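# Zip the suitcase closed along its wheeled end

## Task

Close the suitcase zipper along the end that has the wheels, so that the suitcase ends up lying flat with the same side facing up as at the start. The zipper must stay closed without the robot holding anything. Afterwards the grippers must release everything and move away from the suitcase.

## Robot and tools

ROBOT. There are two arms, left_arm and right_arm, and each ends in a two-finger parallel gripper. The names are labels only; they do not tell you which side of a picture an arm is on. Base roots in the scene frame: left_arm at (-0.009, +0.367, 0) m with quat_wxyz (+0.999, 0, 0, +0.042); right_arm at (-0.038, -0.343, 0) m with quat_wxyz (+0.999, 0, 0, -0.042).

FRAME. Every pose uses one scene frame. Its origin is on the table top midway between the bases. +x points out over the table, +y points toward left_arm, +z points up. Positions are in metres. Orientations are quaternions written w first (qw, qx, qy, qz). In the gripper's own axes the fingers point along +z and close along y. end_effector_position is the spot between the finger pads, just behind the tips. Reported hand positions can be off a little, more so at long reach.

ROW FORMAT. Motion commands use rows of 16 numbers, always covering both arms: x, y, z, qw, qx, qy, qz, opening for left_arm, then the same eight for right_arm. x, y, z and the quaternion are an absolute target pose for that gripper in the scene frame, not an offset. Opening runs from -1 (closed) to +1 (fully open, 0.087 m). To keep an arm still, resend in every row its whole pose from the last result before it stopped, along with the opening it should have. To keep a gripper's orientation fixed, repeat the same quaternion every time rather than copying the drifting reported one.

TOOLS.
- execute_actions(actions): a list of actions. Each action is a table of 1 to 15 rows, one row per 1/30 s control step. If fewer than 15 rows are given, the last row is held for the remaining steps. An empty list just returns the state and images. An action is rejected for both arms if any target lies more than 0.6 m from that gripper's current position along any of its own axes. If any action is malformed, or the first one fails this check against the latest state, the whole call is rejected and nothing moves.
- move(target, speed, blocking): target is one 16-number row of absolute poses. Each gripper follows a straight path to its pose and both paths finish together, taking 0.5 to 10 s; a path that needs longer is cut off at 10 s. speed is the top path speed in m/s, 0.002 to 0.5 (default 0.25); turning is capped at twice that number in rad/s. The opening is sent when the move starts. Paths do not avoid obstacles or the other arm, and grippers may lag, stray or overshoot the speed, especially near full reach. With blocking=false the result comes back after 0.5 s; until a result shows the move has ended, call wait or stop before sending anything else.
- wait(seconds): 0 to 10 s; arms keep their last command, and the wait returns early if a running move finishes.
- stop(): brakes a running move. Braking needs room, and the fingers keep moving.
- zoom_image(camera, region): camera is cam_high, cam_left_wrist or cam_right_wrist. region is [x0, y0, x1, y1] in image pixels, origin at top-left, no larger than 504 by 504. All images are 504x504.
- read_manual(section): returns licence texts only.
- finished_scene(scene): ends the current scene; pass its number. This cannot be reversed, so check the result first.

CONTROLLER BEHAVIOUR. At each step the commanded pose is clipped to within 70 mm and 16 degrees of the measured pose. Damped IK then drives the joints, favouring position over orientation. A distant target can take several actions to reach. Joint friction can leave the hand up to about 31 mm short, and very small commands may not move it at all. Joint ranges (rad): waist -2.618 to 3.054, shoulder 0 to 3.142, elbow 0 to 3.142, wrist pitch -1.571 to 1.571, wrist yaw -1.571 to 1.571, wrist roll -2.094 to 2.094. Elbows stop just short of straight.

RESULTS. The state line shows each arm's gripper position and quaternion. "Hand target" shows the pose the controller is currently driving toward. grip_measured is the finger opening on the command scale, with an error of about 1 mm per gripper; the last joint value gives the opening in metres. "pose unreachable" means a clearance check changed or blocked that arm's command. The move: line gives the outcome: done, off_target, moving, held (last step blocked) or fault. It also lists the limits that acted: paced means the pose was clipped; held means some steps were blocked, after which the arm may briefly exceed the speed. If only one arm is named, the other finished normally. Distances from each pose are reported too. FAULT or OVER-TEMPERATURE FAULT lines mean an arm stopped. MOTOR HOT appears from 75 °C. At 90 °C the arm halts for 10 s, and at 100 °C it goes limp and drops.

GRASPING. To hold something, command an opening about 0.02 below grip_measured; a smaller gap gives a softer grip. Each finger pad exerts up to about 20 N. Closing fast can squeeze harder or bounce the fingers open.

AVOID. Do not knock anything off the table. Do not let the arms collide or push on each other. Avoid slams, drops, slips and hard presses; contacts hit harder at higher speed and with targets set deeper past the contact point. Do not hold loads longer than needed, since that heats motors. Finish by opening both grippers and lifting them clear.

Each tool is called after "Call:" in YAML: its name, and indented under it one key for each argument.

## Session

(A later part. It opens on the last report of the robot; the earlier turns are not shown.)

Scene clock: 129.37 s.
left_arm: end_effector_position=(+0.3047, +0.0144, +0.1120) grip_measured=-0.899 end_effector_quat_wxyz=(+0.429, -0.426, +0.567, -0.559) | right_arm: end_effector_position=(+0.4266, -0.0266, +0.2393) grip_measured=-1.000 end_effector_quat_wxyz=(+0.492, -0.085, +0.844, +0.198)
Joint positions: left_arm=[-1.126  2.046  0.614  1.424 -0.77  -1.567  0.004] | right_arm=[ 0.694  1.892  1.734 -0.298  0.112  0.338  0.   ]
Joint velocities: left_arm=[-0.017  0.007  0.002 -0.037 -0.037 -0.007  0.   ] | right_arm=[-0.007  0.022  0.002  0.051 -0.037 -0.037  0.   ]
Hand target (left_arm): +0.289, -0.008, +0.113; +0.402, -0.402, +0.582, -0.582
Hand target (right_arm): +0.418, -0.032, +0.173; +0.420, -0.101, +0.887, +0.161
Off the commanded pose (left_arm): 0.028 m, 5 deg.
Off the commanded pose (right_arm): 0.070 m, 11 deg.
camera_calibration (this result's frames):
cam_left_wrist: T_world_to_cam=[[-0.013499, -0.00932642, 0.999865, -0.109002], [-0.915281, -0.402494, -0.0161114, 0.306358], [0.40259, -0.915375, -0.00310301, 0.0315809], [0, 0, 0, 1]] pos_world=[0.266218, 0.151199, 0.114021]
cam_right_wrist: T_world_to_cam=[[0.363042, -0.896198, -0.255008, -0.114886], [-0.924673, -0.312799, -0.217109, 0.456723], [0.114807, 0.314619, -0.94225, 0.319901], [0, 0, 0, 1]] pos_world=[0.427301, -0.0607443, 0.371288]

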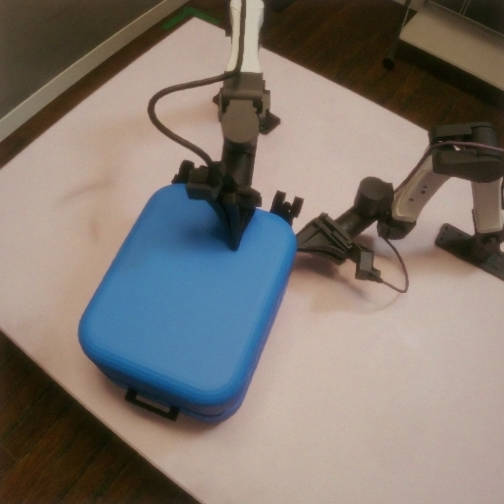

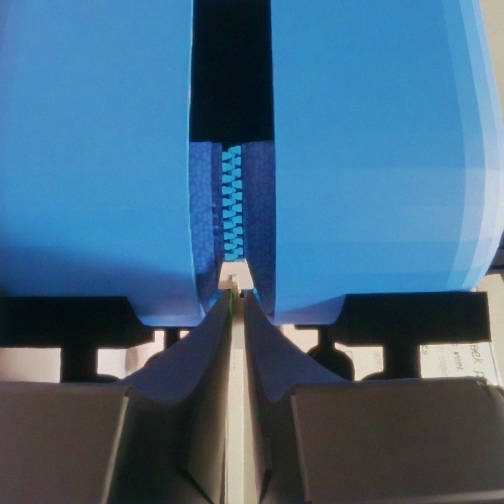

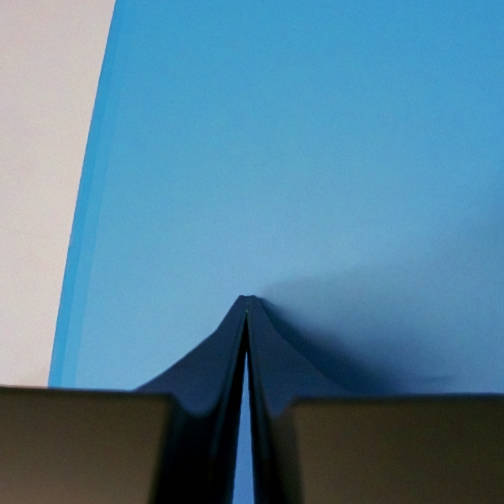

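Call:
move:
  target: [0.305,0.014,0.113,0.429,-0.426,0.567,-0.559,-1,0.45,-0.15,0.29,0.42,0,0.9,0.1,-1]
  speed: 0.15

Call:
move:
  target: [0.305,0.014,0.113,0.429,-0.426,0.567,-0.559,-1,0.45,-0.15,0.19,0.42,0,0.9,0.1,-1]
  speed: 0.08

Call:
execute_actions:
  actions:
    - [[0.305,0.014,0.113,0.4,-0.4,0.58,-0.58,-1,0.42,-0.17,0.19,0.42,0,0.9,0.1,-1]]
    - [[0.305,0.014,0.113,0.37,-0.37,0.6,-0.6,-1,0.40,-0.18,0.19,0.42,0,0.9,0.1,-1]]
    - [[0.305,0.014,0.113,0.34,-0.34,0.62,-0.62,-1,0.38,-0.19,0.19,0.42,0,0.9,0.1,-1]]
    - [[0.305,0.014,0.113,0.31,-0.31,0.635,-0.635,-1,0.36,-0.2,0.19,0.42,0,0.9,0.1,-1]]
    - [[0.305,0.014,0.113,0.28,-0.28,0.65,-0.65,-1,0.34,-0.205,0.19,0.42,0,0.9,0.1,-1]]
    - [[0.305,0.014,0.113,0.26,-0.26,0.66,-0.66,-1,0.32,-0.21,0.19,0.42,0,0.9,0.1,-1]]

Scene clock: 138.83 s.
left_arm: end_effector_position=(+0.3053, +0.0152, +0.1119) grip_measured=-0.899 end_effector_quat_wxyz=(+0.430, -0.427, +0.566, -0.558) | right_arm: end_effector_position=(+0.4495, -0.1472, +0.2895) grip_measured=-1.000 end_effector_quat_wxyz=(+0.419, -0.002, +0.902, +0.104)
Joint positions: left_arm=[-1.125  2.046  0.614  1.423 -0.773 -1.567  0.004] | right_arm=[ 0.479  2.037  2.33  -0.975  0.115  0.334  0.   ]
Joint velocities: left_arm=[-0.017 -0.002  0.007 -0.051 -0.022  0.022 -0.001] | right_arm=[ 0.012  0.002  0.022 -0.007  0.037 -0.081  0.   ]
Hand target (left_arm): +0.305, +0.014, +0.113; +0.429, -0.426, +0.567, -0.559
Hand target (right_arm): +0.452, -0.150, +0.290; +0.420, -0.003, +0.902, +0.098
Off the commanded pose (left_arm): 0.002 m, 0 deg.
Off the commanded pose (right_arm): 0.003 m, 1 deg.
move: done
camera_calibration (this result's frames):
cam_left_wrist: T_world_to_cam=[[-0.0130943, -0.0100531, 0.999864, -0.108925], [-0.91359, -0.40632, -0.0160498, 0.306841], [0.406426, -0.913675, -0.00386389, 0.0309714], [0, 0, 0, 1]] pos_world=[0.266313, 0.151878, 0.113955]
cam_right_wrist: T_world_to_cam=[[0.116973, -0.973491, -0.196552, -0.136206], [-0.992913, -0.11882, -0.00240983, 0.448181], [-0.0210084, 0.195441, -0.980491, 0.45703], [0, 0, 0, 1]] pos_world=[0.470539, -0.168665, 0.422422]

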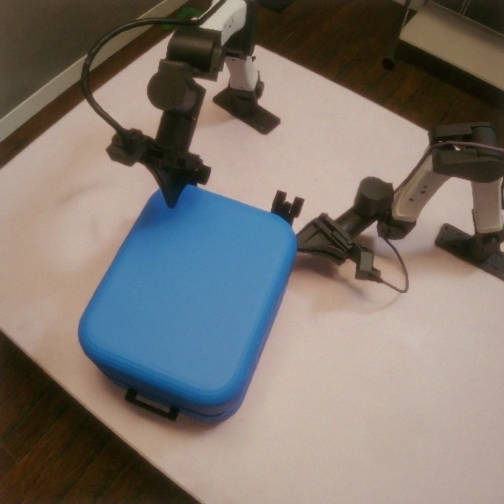

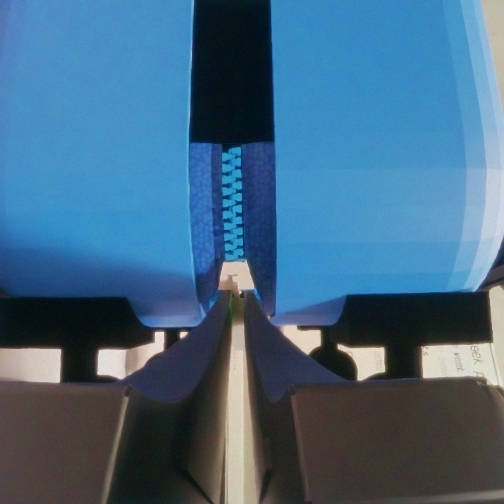

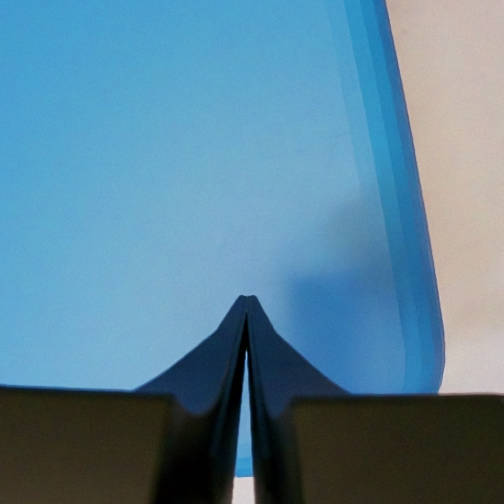

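Scene clock: 140.47 s.
left_arm: end_effector_position=(+0.3053, +0.0152, +0.1118) grip_measured=-0.899 end_effector_quat_wxyz=(+0.430, -0.427, +0.566, -0.558) | right_arm: end_effector_position=(+0.4549, -0.1469, +0.2379) grip_measured=-1.000 end_effector_quat_wxyz=(+0.468, +0.004, +0.875, +0.120)
Joint positions: left_arm=[-1.125  2.046  0.614  1.422 -0.773 -1.567  0.004] | right_arm=[ 0.479  1.843  1.752 -0.475  0.125  0.334  0.   ]
Joint velocities: left_arm=[-0.022 -0.007  0.002  0.007 -0.066  0.022  0.   ] | right_arm=[ 0.002  0.012  0.002 -0.037  0.007  0.037  0.   ]
Hand target (left_arm): +0.305, +0.014, +0.113; +0.429, -0.426, +0.567, -0.559
Hand target (right_arm): +0.448, -0.151, +0.192; +0.421, +0.000, +0.902, +0.100
Off the commanded pose (left_arm): 0.002 m, 0 deg.
Off the commanded pose (right_arm): 0.048 m, 7 deg.
move: off_target (right_arm)
camera_calibration (this result's frames):
cam_left_wrist: T_world_to_cam=[[-0.0129011, -0.0103819, 0.999863, -0.108892], [-0.913593, -0.406315, -0.0160069, 0.306835], [0.406425, -0.913674, -0.00424295, 0.0310144], [0, 0, 0, 1]] pos_world=[0.266313, 0.151878, 0.11392]
cam_right_wrist: T_world_to_cam=[[0.13192, -0.966339, -0.220875, -0.146593], [-0.987434, -0.108548, -0.114854, 0.479186], [0.0870126, 0.233252, -0.968516, 0.360119], [0, 0, 0, 1]] pos_world=[0.461168, -0.173642, 0.371439]

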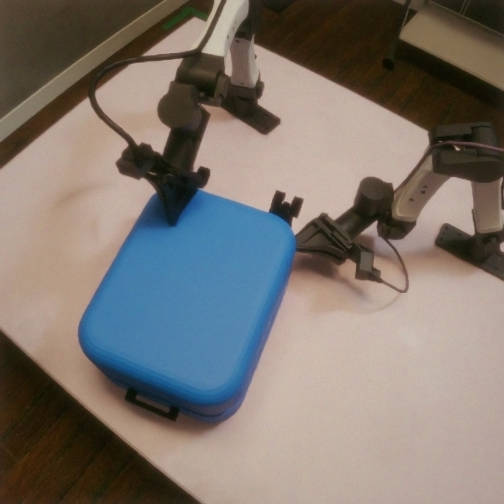

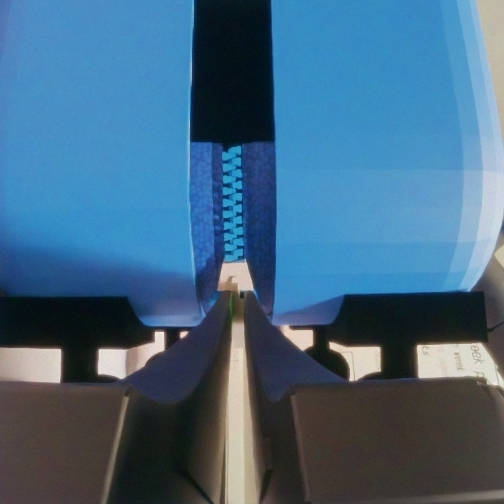

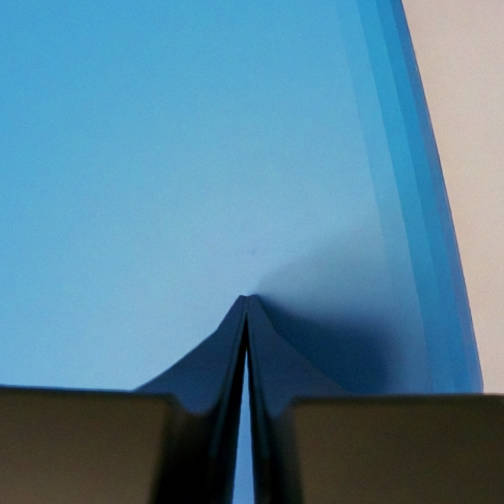

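Scene clock: 143.47 s.
left_arm: end_effector_position=(+0.3058, +0.0181, +0.1115) grip_measured=-0.900 end_effector_quat_wxyz=(+0.270, -0.266, +0.654, -0.655) | right_arm: end_effector_position=(+0.3345, -0.2064, +0.2082) grip_measured=-1.000 end_effector_quat_wxyz=(+0.450, +0.004, +0.886, +0.113)
Joint positions: left_arm=[-0.807  2.037  0.559  1.481  0.072 -1.567  0.004] | right_arm=[ 0.447  1.35   1.159 -0.419  0.099  0.32   0.   ]
Joint velocities: left_arm=[-0.012 -0.022  0.017  0.022  0.022  0.022  0.   ] | right_arm=[-0.007  0.012  0.002  0.022 -0.051 -0.037  0.   ]
Hand target (left_arm): +0.305, +0.014, +0.113; +0.259, -0.259, +0.658, -0.658
Hand target (right_arm): +0.321, -0.210, +0.190; +0.421, -0.001, +0.901, +0.100
Off the commanded pose (left_arm): 0.004 m, 2 deg.
Off the commanded pose (right_arm): 0.024 m, 4 deg.
camera_calibration (this result's frames):
cam_left_wrist: T_world_to_cam=[[-0.0181981, 0.00866785, 0.999797, -0.107297], [-0.994017, 0.107551, -0.0190253, 0.324099], [-0.107694, -0.994162, 0.00665876, 0.190898], [0, 0, 0, 1]] pos_world=[0.340766, 0.155856, 0.11217]
cam_right_wrist: T_world_to_cam=[[0.120491, -0.969684, -0.212589, -0.193358], [-0.9916, -0.10742, -0.0720393, 0.343155], [0.047019, 0.219483, -0.974483, 0.367473], [0, 0, 0, 1]] pos_world=[0.346292, -0.231288, 0.341711]

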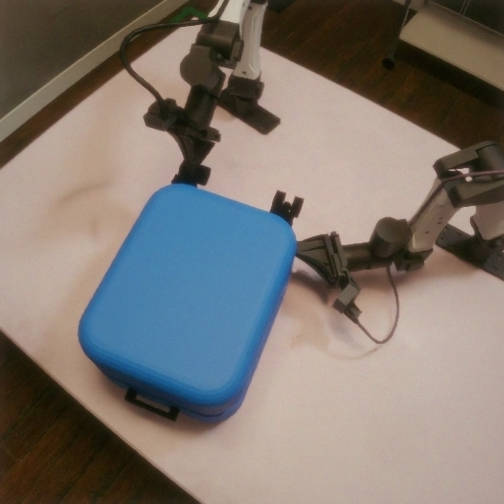

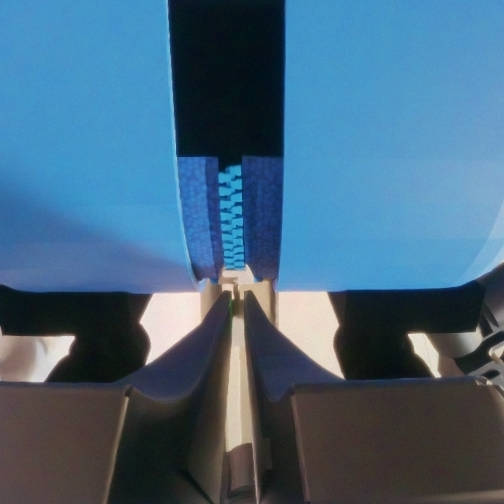

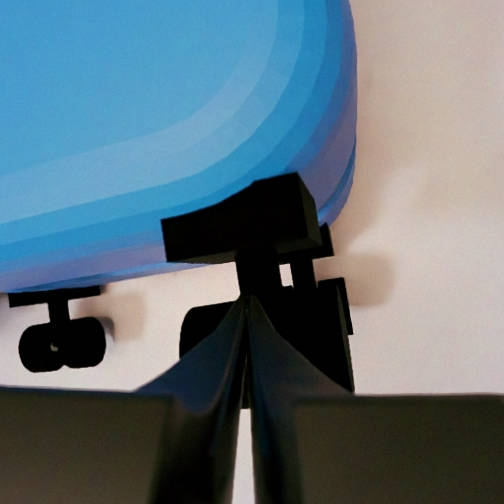

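Call:
move:
  target: [0.305,0.016,0.113,0.27,-0.27,0.655,-0.655,-1,0.352,-0.205,0.24,0.40,-0.1,0.9,0.1,-0.4]
  speed: 0.1

Call:
move:
  target: [0.305,0.016,0.113,0.27,-0.27,0.655,-0.655,-1,0.352,-0.205,0.19,0.40,-0.1,0.9,0.1,-0.4]
  speed: 0.06

Scene clock: 149.40 s.
left_arm: end_effector_position=(+0.3055, +0.0176, +0.1116) grip_measured=-0.900 end_effector_quat_wxyz=(+0.270, -0.267, +0.654, -0.655) | right_arm: end_effector_position=(+0.3491, -0.2038, +0.2384) grip_measured=-0.400 end_effector_quat_wxyz=(+0.405, -0.099, +0.904, +0.100)
Joint positions: left_arm=[-0.809  2.037  0.559  1.481  0.067 -1.567  0.004] | right_arm=[ 0.41   1.507  1.489 -0.694 -0.019  0.116  0.026]
Joint velocities: left_arm=[-0.002  0.002 -0.017 -0.037  0.081  0.007 -0.001] | right_arm=[ 0.002 -0.012 -0.002  0.037 -0.007  0.022 -0.   ]
Hand target (left_arm): +0.305, +0.016, +0.113; +0.270, -0.269, +0.654, -0.654
Hand target (right_arm): +0.352, -0.205, +0.240; +0.403, -0.102, +0.904, +0.100
Off the commanded pose (left_arm): 0.002 m, 0 deg.
Off the commanded pose (right_arm): 0.004 m, 0 deg.
move: done
camera_calibration (this result's frames):
cam_left_wrist: T_world_to_cam=[[-0.0184893, 0.0089015, 0.999789, -0.107307], [-0.994175, 0.106029, -0.0193294, 0.323974], [-0.106179, -0.994323, 0.00688925, 0.189935], [0, 0, 0, 1]] pos_world=[0.34027, 0.155462, 0.112239]
cam_right_wrist: T_world_to_cam=[[0.283349, -0.952605, -0.110711, -0.263872], [-0.957448, -0.287594, 0.0241369, 0.288561], [-0.0548329, 0.0991613, -0.993559, 0.411186], [0, 0, 0, 1]] pos_world=[0.373597, -0.209151, 0.372359]

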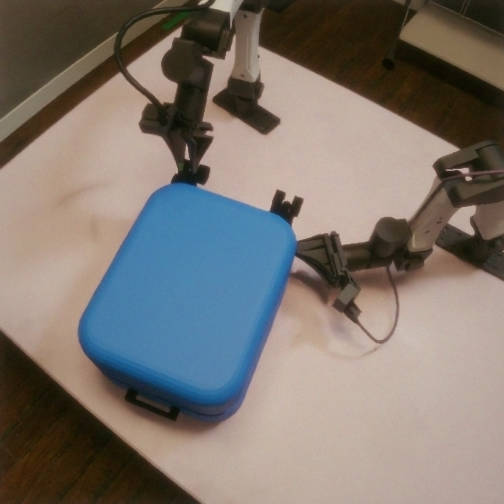

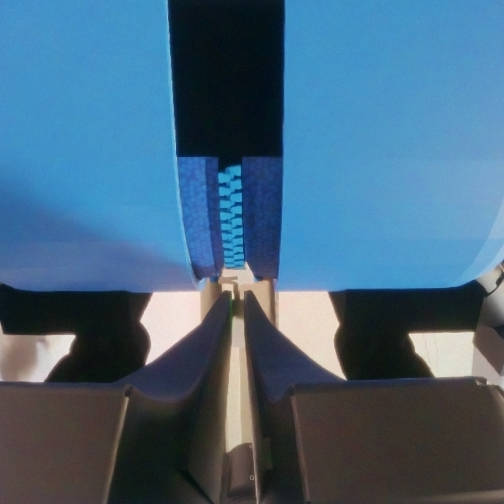

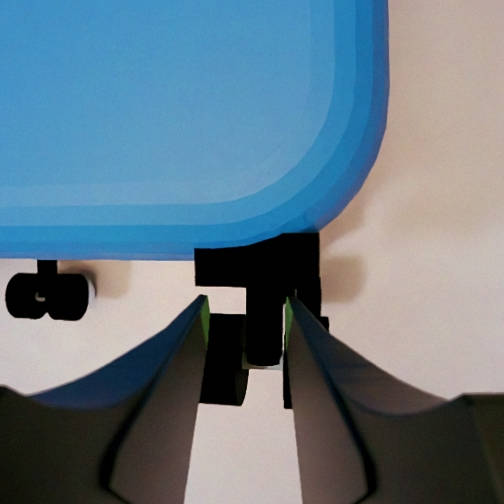

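Scene clock: 150.43 s.
left_arm: end_effector_position=(+0.3055, +0.0176, +0.1117) grip_measured=-0.900 end_effector_quat_wxyz=(+0.270, -0.267, +0.654, -0.655) | right_arm: end_effector_position=(+0.3502, -0.2048, +0.2021) grip_measured=-0.400 end_effector_quat_wxyz=(+0.406, -0.100, +0.903, +0.098)
Joint positions: left_arm=[-0.809  2.037  0.559  1.482  0.067 -1.567  0.004] | right_arm=[ 0.407  1.486  1.323 -0.545 -0.019  0.111  0.026]
Joint velocities: left_arm=[ 0.007 -0.007  0.012 -0.007 -0.081  0.007  0.001] | right_arm=[-0.012  0.007 -0.017  0.007  0.007  0.007 -0.001]
Hand target (left_arm): +0.305, +0.016, +0.113; +0.270, -0.269, +0.654, -0.654
Hand target (right_arm): +0.352, -0.205, +0.190; +0.402, -0.101, +0.905, +0.100
Off the commanded pose (left_arm): 0.002 m, 0 deg.
Off the commanded pose (right_arm): 0.012 m, 1 deg.
move: off_target (right_arm)
camera_calibration (this result's frames):
cam_left_wrist: T_world_to_cam=[[-0.0187748, 0.00915431, 0.999782, -0.107318], [-0.99417, 0.106025, -0.0196402, 0.324008], [-0.106181, -0.994321, 0.00711034, 0.189911], [0, 0, 0, 1]] pos_world=[0.340269, 0.155462, 0.112308]
cam_right_wrist: T_world_to_cam=[[0.284092, -0.952766, -0.10737, -0.270106], [-0.95745, -0.287843, 0.0208891, 0.290828], [-0.0508082, 0.0968674, -0.994, 0.373552], [0, 0, 0, 1]] pos_world=[0.374168, -0.20982, 0.336234]

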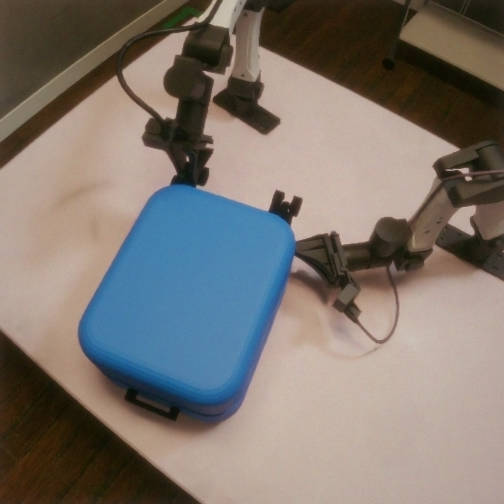

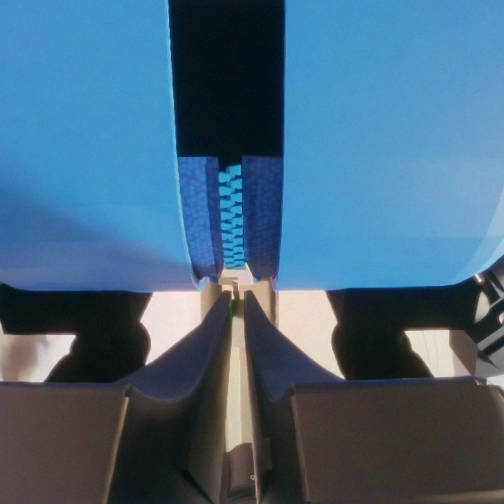

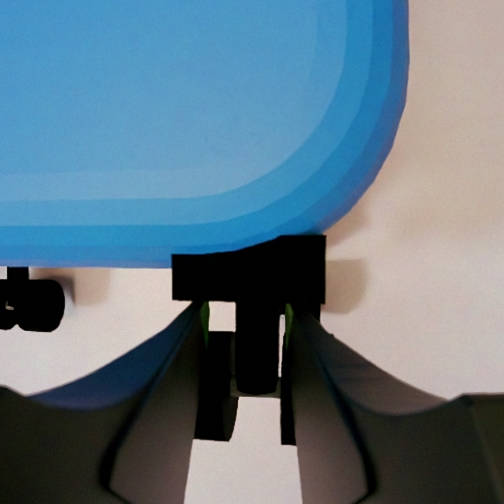

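Call:
move:
  target: [0.305,0.016,0.113,0.27,-0.27,0.655,-0.655,-1,0.358,-0.204,0.225,0.40,-0.1,0.9,0.1,0.9]
  speed: 0.06

Call:
move:
  target: [0.305,0.016,0.113,0.27,-0.27,0.655,-0.655,-1,0.362,-0.203,0.185,0.40,-0.1,0.9,0.1,0.9]
  speed: 0.06

Call:
move:
  target: [0.305,0.016,0.113,0.27,-0.27,0.655,-0.655,-1,0.362,-0.203,0.185,0.40,-0.1,0.9,0.1,-0.5]
  speed: 0.06

Scene clock: 157.00 s.
left_arm: end_effector_position=(+0.3055, +0.0176, +0.1117) grip_measured=-0.900 end_effector_quat_wxyz=(+0.270, -0.267, +0.654, -0.655) | right_arm: end_effector_position=(+0.3542, -0.2013, +0.2237) grip_measured=+0.900 end_effector_quat_wxyz=(+0.403, -0.101, +0.904, +0.104)
Joint positions: left_arm=[-0.809  2.037  0.559  1.482  0.067 -1.567  0.004] | right_arm=[ 0.407  1.518  1.44  -0.635 -0.032  0.113  0.083]
Joint velocities: left_arm=[ 0.002 -0.012  0.002 -0.022 -0.051  0.081 -0.001] | right_arm=[ 0.002 -0.002 -0.017 -0.022  0.037 -0.037 -0.002]
Hand target (left_arm): +0.305, +0.016, +0.113; +0.269, -0.269, +0.654, -0.654
Hand target (right_arm): +0.358, -0.204, +0.225; +0.402, -0.100, +0.905, +0.100
Off the commanded pose (left_arm): 0.002 m, 0 deg.
Off the commanded pose (right_arm): 0.005 m, 0 deg.
move: done
camera_calibration (this result's frames):
cam_left_wrist: T_world_to_cam=[[-0.0187748, 0.00915431, 0.999782, -0.107318], [-0.99417, 0.106025, -0.0196402, 0.324008], [-0.106181, -0.994321, 0.00711034, 0.189911], [0, 0, 0, 1]] pos_world=[0.340269, 0.155462, 0.112308]
cam_right_wrist: T_world_to_cam=[[0.290773, -0.949599, -0.117098, -0.265169], [-0.955011, -0.295514, 0.0250076, 0.291825], [-0.0583514, 0.104559, -0.992805, 0.398764], [0, 0, 0, 1]] pos_world=[0.379069, -0.20726, 0.357547]

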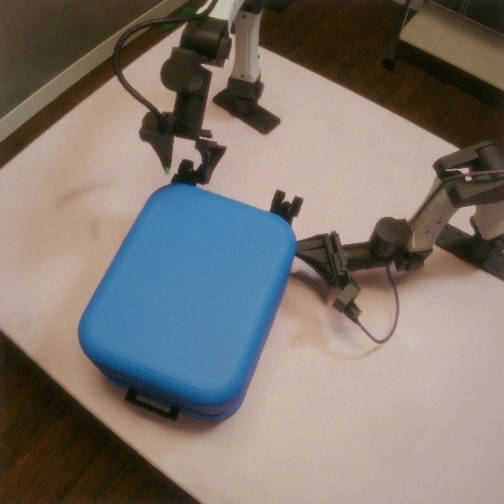

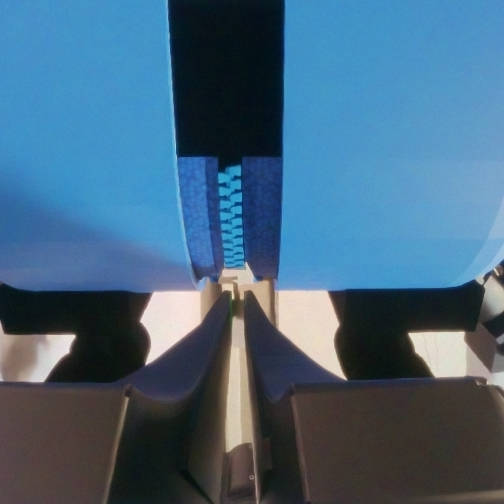

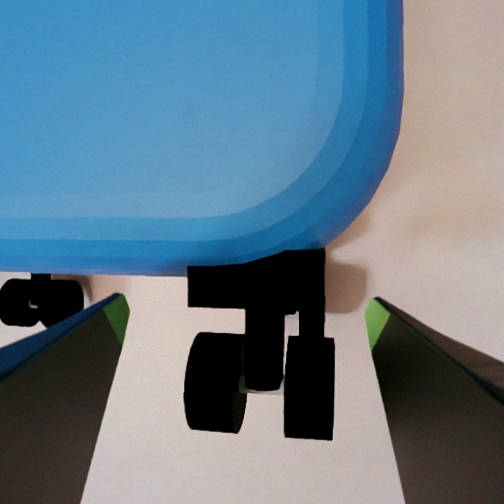

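Scene clock: 157.93 s.
left_arm: end_effector_position=(+0.3055, +0.0176, +0.1117) grip_measured=-0.900 end_effector_quat_wxyz=(+0.270, -0.267, +0.654, -0.655) | right_arm: end_effector_position=(+0.3571, -0.2004, +0.1946) grip_measured=+0.900 end_effector_quat_wxyz=(+0.403, -0.102, +0.903, +0.104)
Joint positions: left_arm=[-0.809  2.037  0.559  1.482  0.067 -1.567  0.004] | right_arm=[ 0.407  1.518  1.324 -0.519 -0.032  0.112  0.083]
Joint velocities: left_arm=[-0.012  0.017 -0.002 -0.007  0.007 -0.066  0.   ] | right_arm=[-0.002  0.007 -0.012 -0.051 -0.022  0.095  0.   ]
Hand target (left_arm): +0.305, +0.016, +0.113; +0.270, -0.269, +0.654, -0.654
Hand target (right_arm): +0.362, -0.203, +0.185; +0.402, -0.101, +0.905, +0.100
Off the commanded pose (left_arm): 0.002 m, 0 deg.
Off the commanded pose (right_arm): 0.011 m, 0 deg.
move: off_target (right_arm)
camera_calibration (this result's frames):
cam_left_wrist: T_world_to_cam=[[-0.0187748, 0.00915431, 0.999782, -0.107318], [-0.99417, 0.106025, -0.0196402, 0.324008], [-0.106181, -0.994321, 0.00711034, 0.189911], [0, 0, 0, 1]] pos_world=[0.340269, 0.155462, 0.112308]
cam_right_wrist: T_world_to_cam=[[0.291519, -0.949476, -0.11624, -0.268956], [-0.954798, -0.296207, 0.0249525, 0.295392], [-0.0581228, 0.103711, -0.992908, 0.369734], [0, 0, 0, 1]] pos_world=[0.381935, -0.206215, 0.328478]

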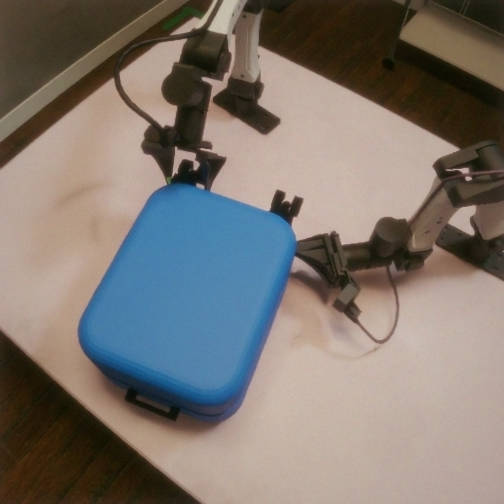

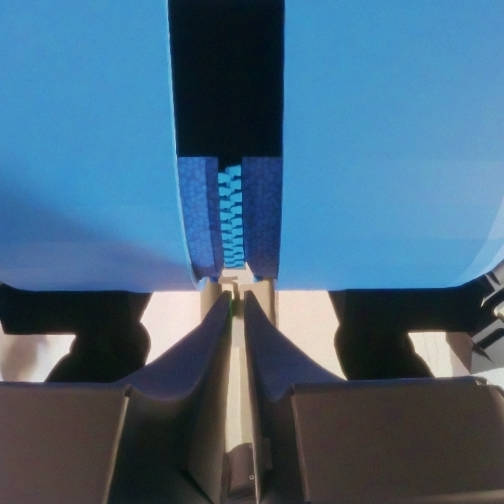

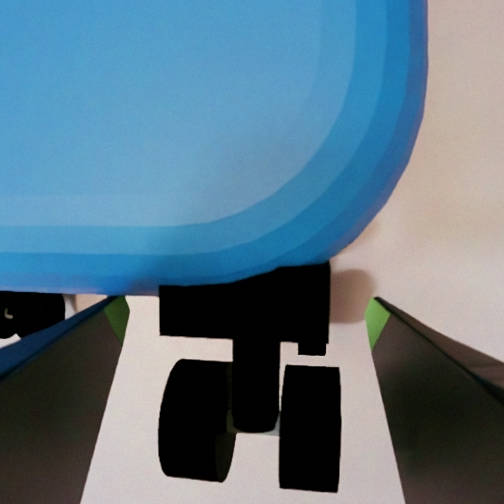

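Scene clock: 158.63 s.
left_arm: end_effector_position=(+0.3057, +0.0177, +0.1117) grip_measured=-0.900 end_effector_quat_wxyz=(+0.271, -0.267, +0.653, -0.655) | right_arm: end_effector_position=(+0.3576, -0.2020, +0.1944) grip_measured=+0.122 end_effector_quat_wxyz=(+0.404, -0.108, +0.903, +0.098)
Joint positions: left_arm=[-0.809  2.037  0.559  1.482  0.066 -1.567  0.004] | right_arm=[ 0.407  1.518  1.324 -0.519 -0.026  0.097  0.049]
Joint velocities: left_arm=[ 0.017 -0.007  0.012 -0.007  0.051 -0.066  0.   ] | right_arm=[ 0.002 -0.002 -0.017  0.037 -0.081  0.125  0.001]
Hand target (left_arm): +0.305, +0.016, +0.113; +0.270, -0.269, +0.654, -0.654
Hand target (right_arm): +0.362, -0.203, +0.185; +0.402, -0.101, +0.905, +0.100
Off the commanded pose (left_arm): 0.002 m, 0 deg.
Off the commanded pose (right_arm): 0.010 m, 1 deg.
move: done
camera_calibration (this result's frames):
cam_left_wrist: T_world_to_cam=[[-0.0187826, 0.00913582, 0.999782, -0.107313], [-0.99429, 0.104887, -0.0196379, 0.324229], [-0.105043, -0.994442, 0.00711361, 0.18969], [0, 0, 0, 1]] pos_world=[0.340288, 0.155609, 0.112307]
cam_right_wrist: T_world_to_cam=[[0.297141, -0.949498, -0.100804, -0.275681], [-0.953323, -0.30095, 0.0246047, 0.293953], [-0.0536991, 0.0887879, -0.994602, 0.365504], [0, 0, 0, 1]] pos_world=[0.381776, -0.205746, 0.328509]

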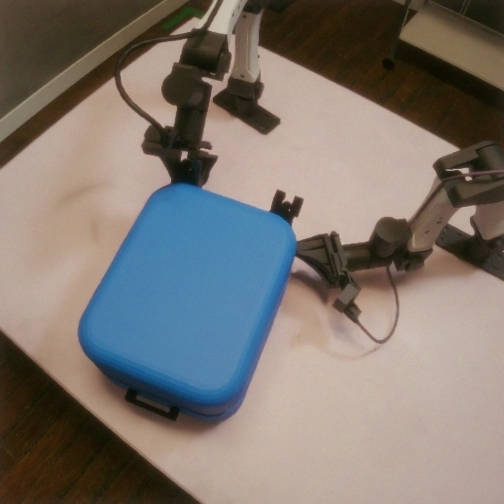

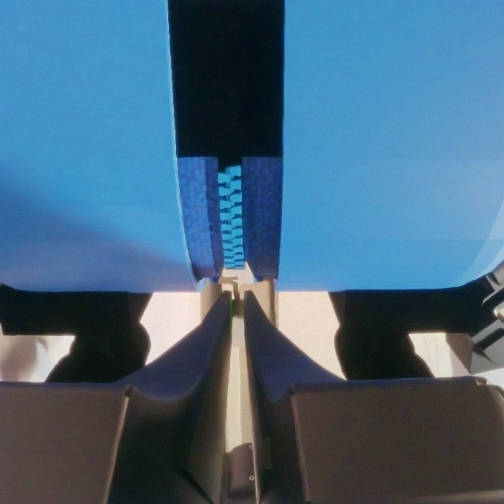

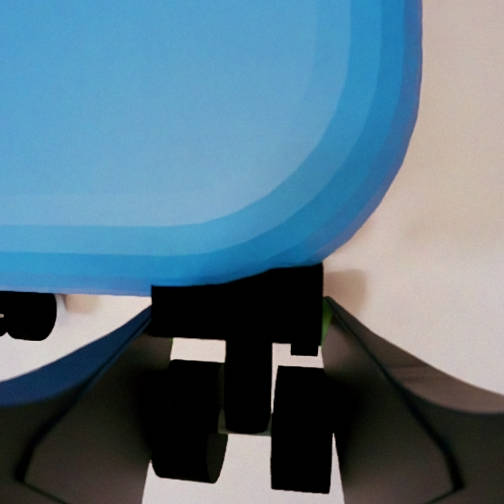

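Call:
move:
  target: [0.36,0.085,0.113,0.27,-0.27,0.655,-0.655,-1,0.30,-0.12,0.18,0.415,0.13,0.9,-0.01,-0.5]
  speed: 0.06

Scene clock: 166.80 s.
left_arm: end_effector_position=(+0.3597, +0.0879, +0.1121) grip_measured=-0.900 end_effector_quat_wxyz=(+0.278, -0.277, +0.651, -0.649) | right_arm: end_effector_position=(+0.3025, -0.1198, +0.1909) grip_measured=+0.118 end_effector_quat_wxyz=(+0.427, +0.117, +0.897, +0.008)
Joint positions: left_arm=[-0.526  2.037  0.577  1.458  0.322 -1.567  0.004] | right_arm=[ 0.867  1.604  1.426 -0.742  0.646  0.816  0.049]
Joint velocities: left_arm=[ 0.002 -0.002  0.017  0.007 -0.007  0.11   0.001] | right_arm=[ 0.012  0.007  0.007 -0.095 -0.051  0.022 -0.001]
Hand target (left_arm): +0.360, +0.084, +0.113; +0.269, -0.270, +0.653, -0.654
Hand target (right_arm): +0.299, -0.120, +0.181; +0.415, +0.129, +0.901, -0.006
Off the commanded pose (left_arm): 0.003 m, 1 deg.
Off the commanded pose (right_arm): 0.011 m, 3 deg.
move: off_target (right_arm)
camera_calibration (this result's frames):
cam_left_wrist: T_world_to_cam=[[-0.0150227, 0.00575171, 0.999871, -0.108393], [-0.996836, 0.0779724, -0.0154256, 0.373362], [-0.078051, -0.996939, 0.00456216, 0.255947], [0, 0, 0, 1]] pos_world=[0.390529, 0.226675, 0.112971]
cam_right_wrist: T_world_to_cam=[[-0.177934, -0.976235, -0.123708, -0.0367075], [-0.983835, 0.179068, 0.00198116, 0.3373], [0.0202181, 0.122061, -0.992317, 0.332934], [0, 0, 0, 1]] pos_world=[0.318585, -0.136873, 0.325167]

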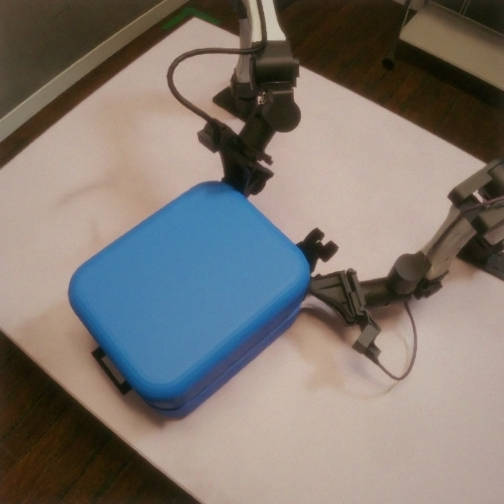

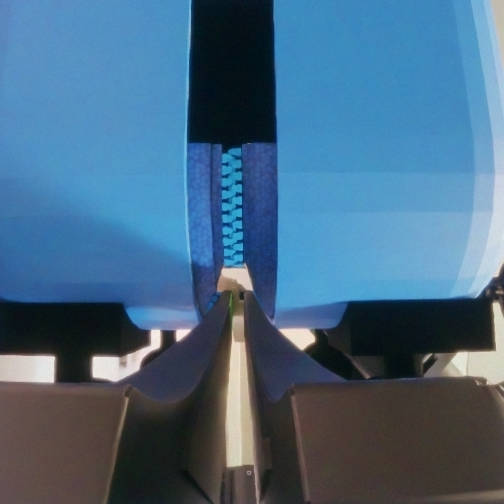

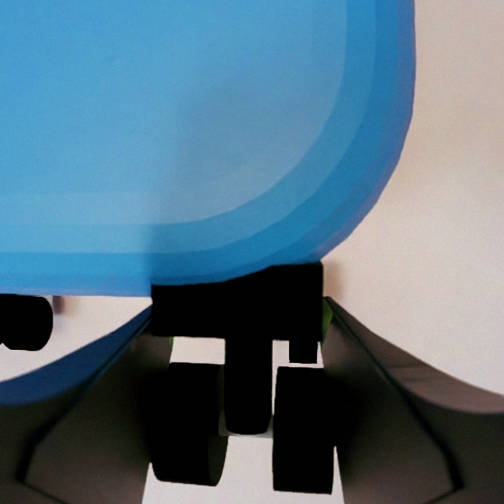

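Call:
execute_actions:
  actions:
    - [[0.335,0.06,0.113,0.32,-0.32,0.63,-0.63,-1,0.30,-0.12,0.16,0.415,0.13,0.9,-0.01,-0.5]]
    - [[0.328,0.04,0.113,0.37,-0.37,0.6,-0.6,-1,0.30,-0.12,0.16,0.415,0.13,0.9,-0.01,-0.5]]
    - [[0.322,0.02,0.113,0.41,-0.41,0.575,-0.575,-1,0.30,-0.12,0.16,0.415,0.13,0.9,-0.01,-0.5]]
    - [[0.318,0.0,0.113,0.45,-0.45,0.545,-0.545,-1,0.30,-0.12,0.16,0.415,0.13,0.9,-0.01,-0.5]]
    - [[0.314,-0.02,0.113,0.47,-0.47,0.53,-0.53,-1,0.30,-0.12,0.16,0.415,0.13,0.9,-0.01,-0.5]]
    - [[0.31,-0.04,0.113,0.47,-0.47,0.53,-0.53,-1,0.30,-0.12,0.16,0.415,0.13,0.9,-0.01,-0.5]]

Scene clock: 177.03 s.
left_arm: end_effector_position=(+0.3235, -0.0081, +0.1119) grip_measured=-0.900 end_effector_quat_wxyz=(+0.499, -0.496, +0.505, -0.499) | right_arm: end_effector_position=(+0.3029, -0.1194, +0.1862) grip_measured=+0.114 end_effector_quat_wxyz=(+0.432, +0.121, +0.894, +0.005)
Joint positions: left_arm=[-1.213  2.166  0.876  1.283 -1.119 -1.567  0.004] | right_arm=[ 0.873  1.604  1.403 -0.718  0.663  0.826  0.049]
Joint velocities: left_arm=[-0.012 -0.007  0.002  0.007  0.051  0.007 -0.002] | right_arm=[ 0.007 -0.007 -0.002 -0.022  0.051  0.007 -0.002]
Hand target (left_arm): +0.307, -0.038, +0.113; +0.469, -0.469, +0.529, -0.529
Hand target (right_arm): +0.299, -0.121, +0.161; +0.415, +0.129, +0.900, -0.010
Off the commanded pose (left_arm): 0.035 m, 6 deg.
Off the commanded pose (right_arm): 0.026 m, 3 deg.
camera_calibration (this result's frames):
cam_left_wrist: T_world_to_cam=[[-0.0133591, -0.0126874, 0.99983, -0.108888], [-0.779706, -0.625876, -0.01836, 0.269191], [0.626003, -0.779819, -0.00153136, -0.0679139], [0, 0, 0, 1]] pos_world=[0.25095, 0.114138, 0.113708]
cam_right_wrist: T_world_to_cam=[[-0.186633, -0.974574, -0.123994, -0.0340033], [-0.981894, 0.189207, -0.00920808, 0.340369], [0.0324344, 0.12003, -0.99224, 0.324266], [0, 0, 0, 1]] pos_world=[0.317343, -0.13646, 0.320668]

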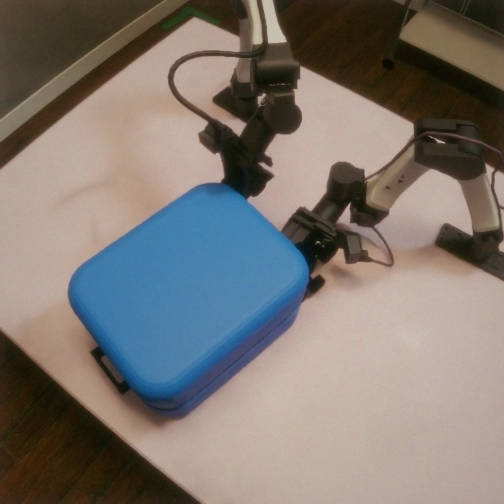

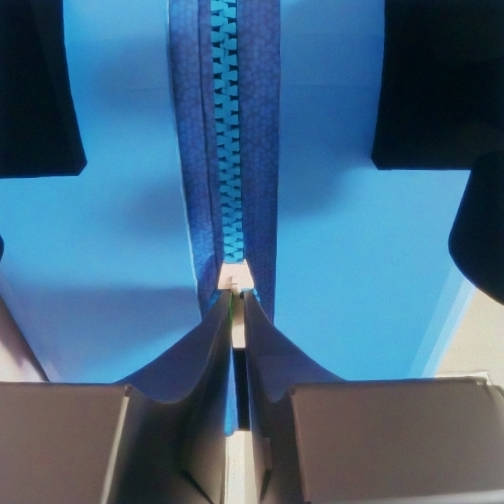

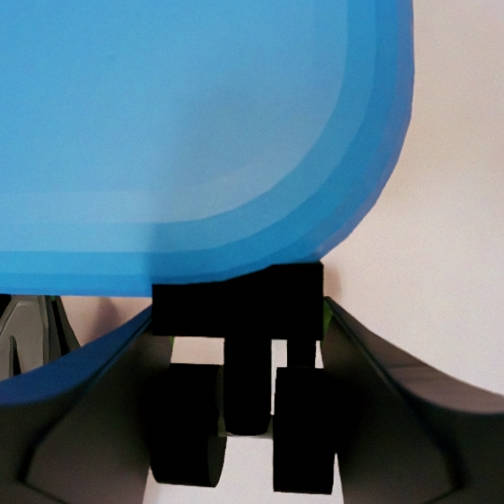

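Working. Continue.

Call:
execute_actions:
  actions:
    - [[0.31,-0.055,0.113,0.48,-0.48,0.52,-0.52,-1,0.30,-0.12,0.15,0.415,0.13,0.9,-0.01,-0.5]]
    - [[0.306,-0.075,0.113,0.48,-0.48,0.52,-0.52,-1,0.30,-0.12,0.15,0.415,0.13,0.9,-0.01,-0.5]]
    - [[0.302,-0.095,0.113,0.48,-0.48,0.52,-0.52,-1,0.30,-0.12,0.15,0.415,0.13,0.9,-0.01,-0.5]]
    - [[0.298,-0.115,0.113,0.48,-0.48,0.52,-0.52,-1,0.30,-0.12,0.15,0.415,0.13,0.9,-0.01,-0.5]]
    - [[0.294,-0.135,0.113,0.48,-0.48,0.52,-0.52,-1,0.30,-0.12,0.15,0.415,0.13,0.9,-0.01,-0.5]]
    - [[0.292,-0.155,0.113,0.48,-0.48,0.52,-0.52,-1,0.30,-0.12,0.15,0.415,0.13,0.9,-0.01,-0.5]]

Scene clock: 184.90 s.
left_arm: end_effector_position=(+0.3021, -0.1255, +0.1129) grip_measured=-0.900 end_effector_quat_wxyz=(+0.509, -0.507, +0.493, -0.491) | right_arm: end_effector_position=(+0.3030, -0.1195, +0.1852) grip_measured=+0.114 end_effector_quat_wxyz=(+0.438, +0.121, +0.891, +0.006)
Joint positions: left_arm=[-1.37   2.426  1.426  1.001 -1.316 -1.567  0.004] | right_arm=[ 0.877  1.597  1.383 -0.694  0.674  0.823  0.049]
Joint velocities: left_arm=[-0.002 -0.002 -0.002 -0.066  0.095  0.022  0.   ] | right_arm=[ 0.007 -0.012  0.012  0.051 -0.037 -0.095 -0.001]
Hand target (left_arm): +0.289, -0.152, +0.113; +0.480, -0.480, +0.519, -0.520
Hand target (right_arm): +0.299, -0.121, +0.151; +0.415, +0.129, +0.901, -0.011
Off the commanded pose (left_arm): 0.031 m, 6 deg.
Off the commanded pose (right_arm): 0.035 m, 4 deg.
camera_calibration (this result's frames):
cam_left_wrist: T_world_to_cam=[[-0.0162236, -0.00640614, 0.999848, -0.110008], [-0.753458, -0.657291, -0.016437, 0.16694], [0.657296, -0.75361, 0.00583689, -0.153084], [0, 0, 0, 1]] pos_world=[0.224619, -0.00634231, 0.113629]
cam_right_wrist: T_world_to_cam=[[-0.185793, -0.974453, -0.12618, -0.0339534], [-0.981503, 0.190087, -0.0227819, 0.343011], [0.0461852, 0.119614, -0.991746, 0.318983], [0, 0, 0, 1]] pos_world=[0.315626, -0.136443, 0.31988]

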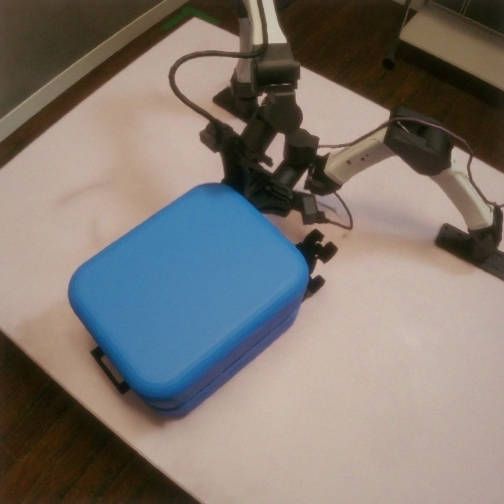

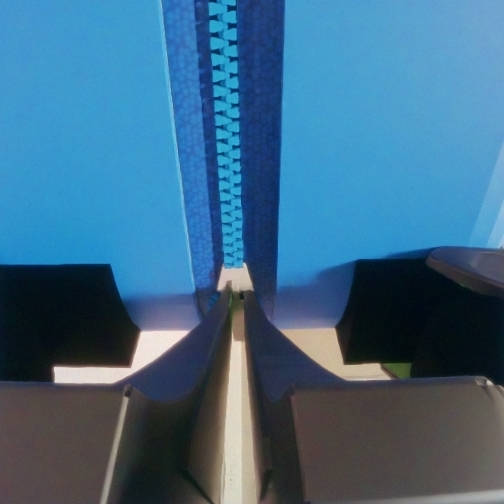

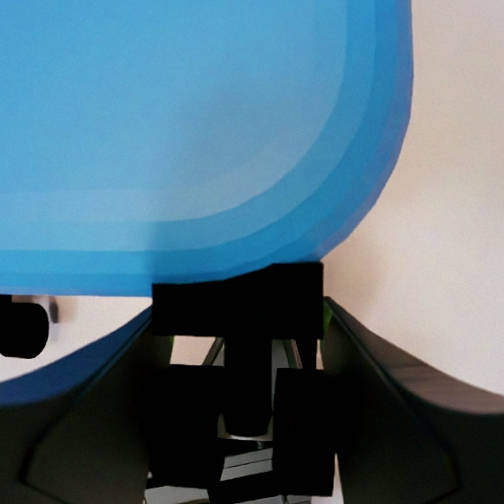

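A bit further round the corner.

Call:
execute_actions:
  actions:
    - [[0.297,-0.17,0.113,0.5,-0.5,0.5,-0.5,-1,0.30,-0.12,0.15,0.415,0.13,0.9,-0.01,-0.5]]
    - [[0.302,-0.185,0.113,0.52,-0.52,0.48,-0.48,-1,0.30,-0.12,0.15,0.415,0.13,0.9,-0.01,-0.5]]
    - [[0.312,-0.198,0.113,0.53,-0.53,0.47,-0.47,-1,0.30,-0.12,0.15,0.415,0.13,0.9,-0.01,-0.5]]
    - [[0.322,-0.205,0.113,0.53,-0.53,0.47,-0.47,-1,0.30,-0.12,0.15,0.415,0.13,0.9,-0.01,-0.5]]

Scene clock: 190.13 s.
left_arm: end_effector_position=(+0.3221, -0.1817, +0.1132) grip_measured=-0.902 end_effector_quat_wxyz=(+0.552, -0.552, +0.441, -0.443) | right_arm: end_effector_position=(+0.3049, -0.1219, +0.1854) grip_measured=+0.120 end_effector_quat_wxyz=(+0.444, +0.121, +0.888, -0.000)
Joint positions: left_arm=[-1.387  2.751  2.08   0.721 -1.522 -1.521  0.004] | right_arm=[ 0.876  1.597  1.378 -0.685  0.69   0.815  0.049]
Joint velocities: left_arm=[ 0.012  0.007 -0.002 -0.022  0.022 -0.051  0.   ] | right_arm=[ 0.017 -0.017 -0.002  0.007  0.037  0.022  0.001]
Hand target (left_arm): +0.319, -0.203, +0.113; +0.531, -0.528, +0.468, -0.470
Hand target (right_arm): +0.299, -0.121, +0.151; +0.415, +0.129, +0.900, -0.011
Off the commanded pose (left_arm): 0.023 m, 6 deg.
Off the commanded pose (right_arm): 0.036 m, 4 deg.
camera_calibration (this result's frames):
cam_left_wrist: T_world_to_cam=[[-0.0177608, -0.00614227, 0.999823, -0.109767], [-0.61659, -0.787126, -0.0157886, 0.0772966], [0.787084, -0.616762, 0.0101927, -0.226014], [0, 0, 0, 1]] pos_world=[0.223603, -0.0792286, 0.113272]
cam_right_wrist: T_world_to_cam=[[-0.190511, -0.97478, -0.116232, -0.0363954], [-0.979977, 0.195823, -0.0360373, 0.347984], [0.0578894, 0.107039, -0.992568, 0.314433], [0, 0, 0, 1]] pos_world=[0.315881, -0.137278, 0.320407]

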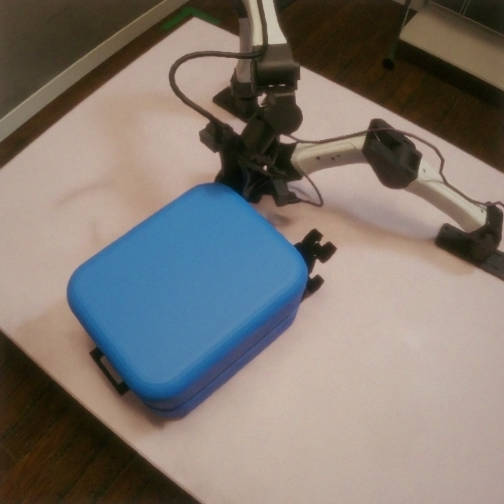

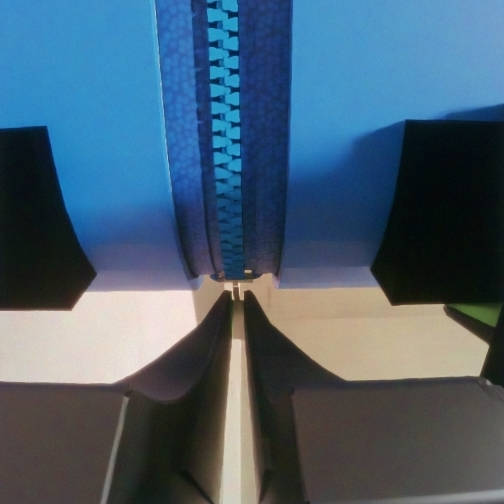

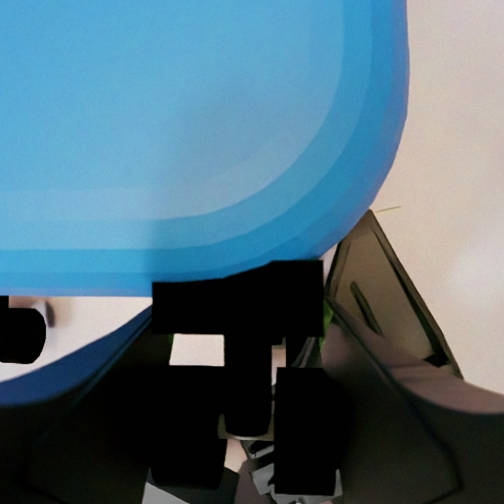

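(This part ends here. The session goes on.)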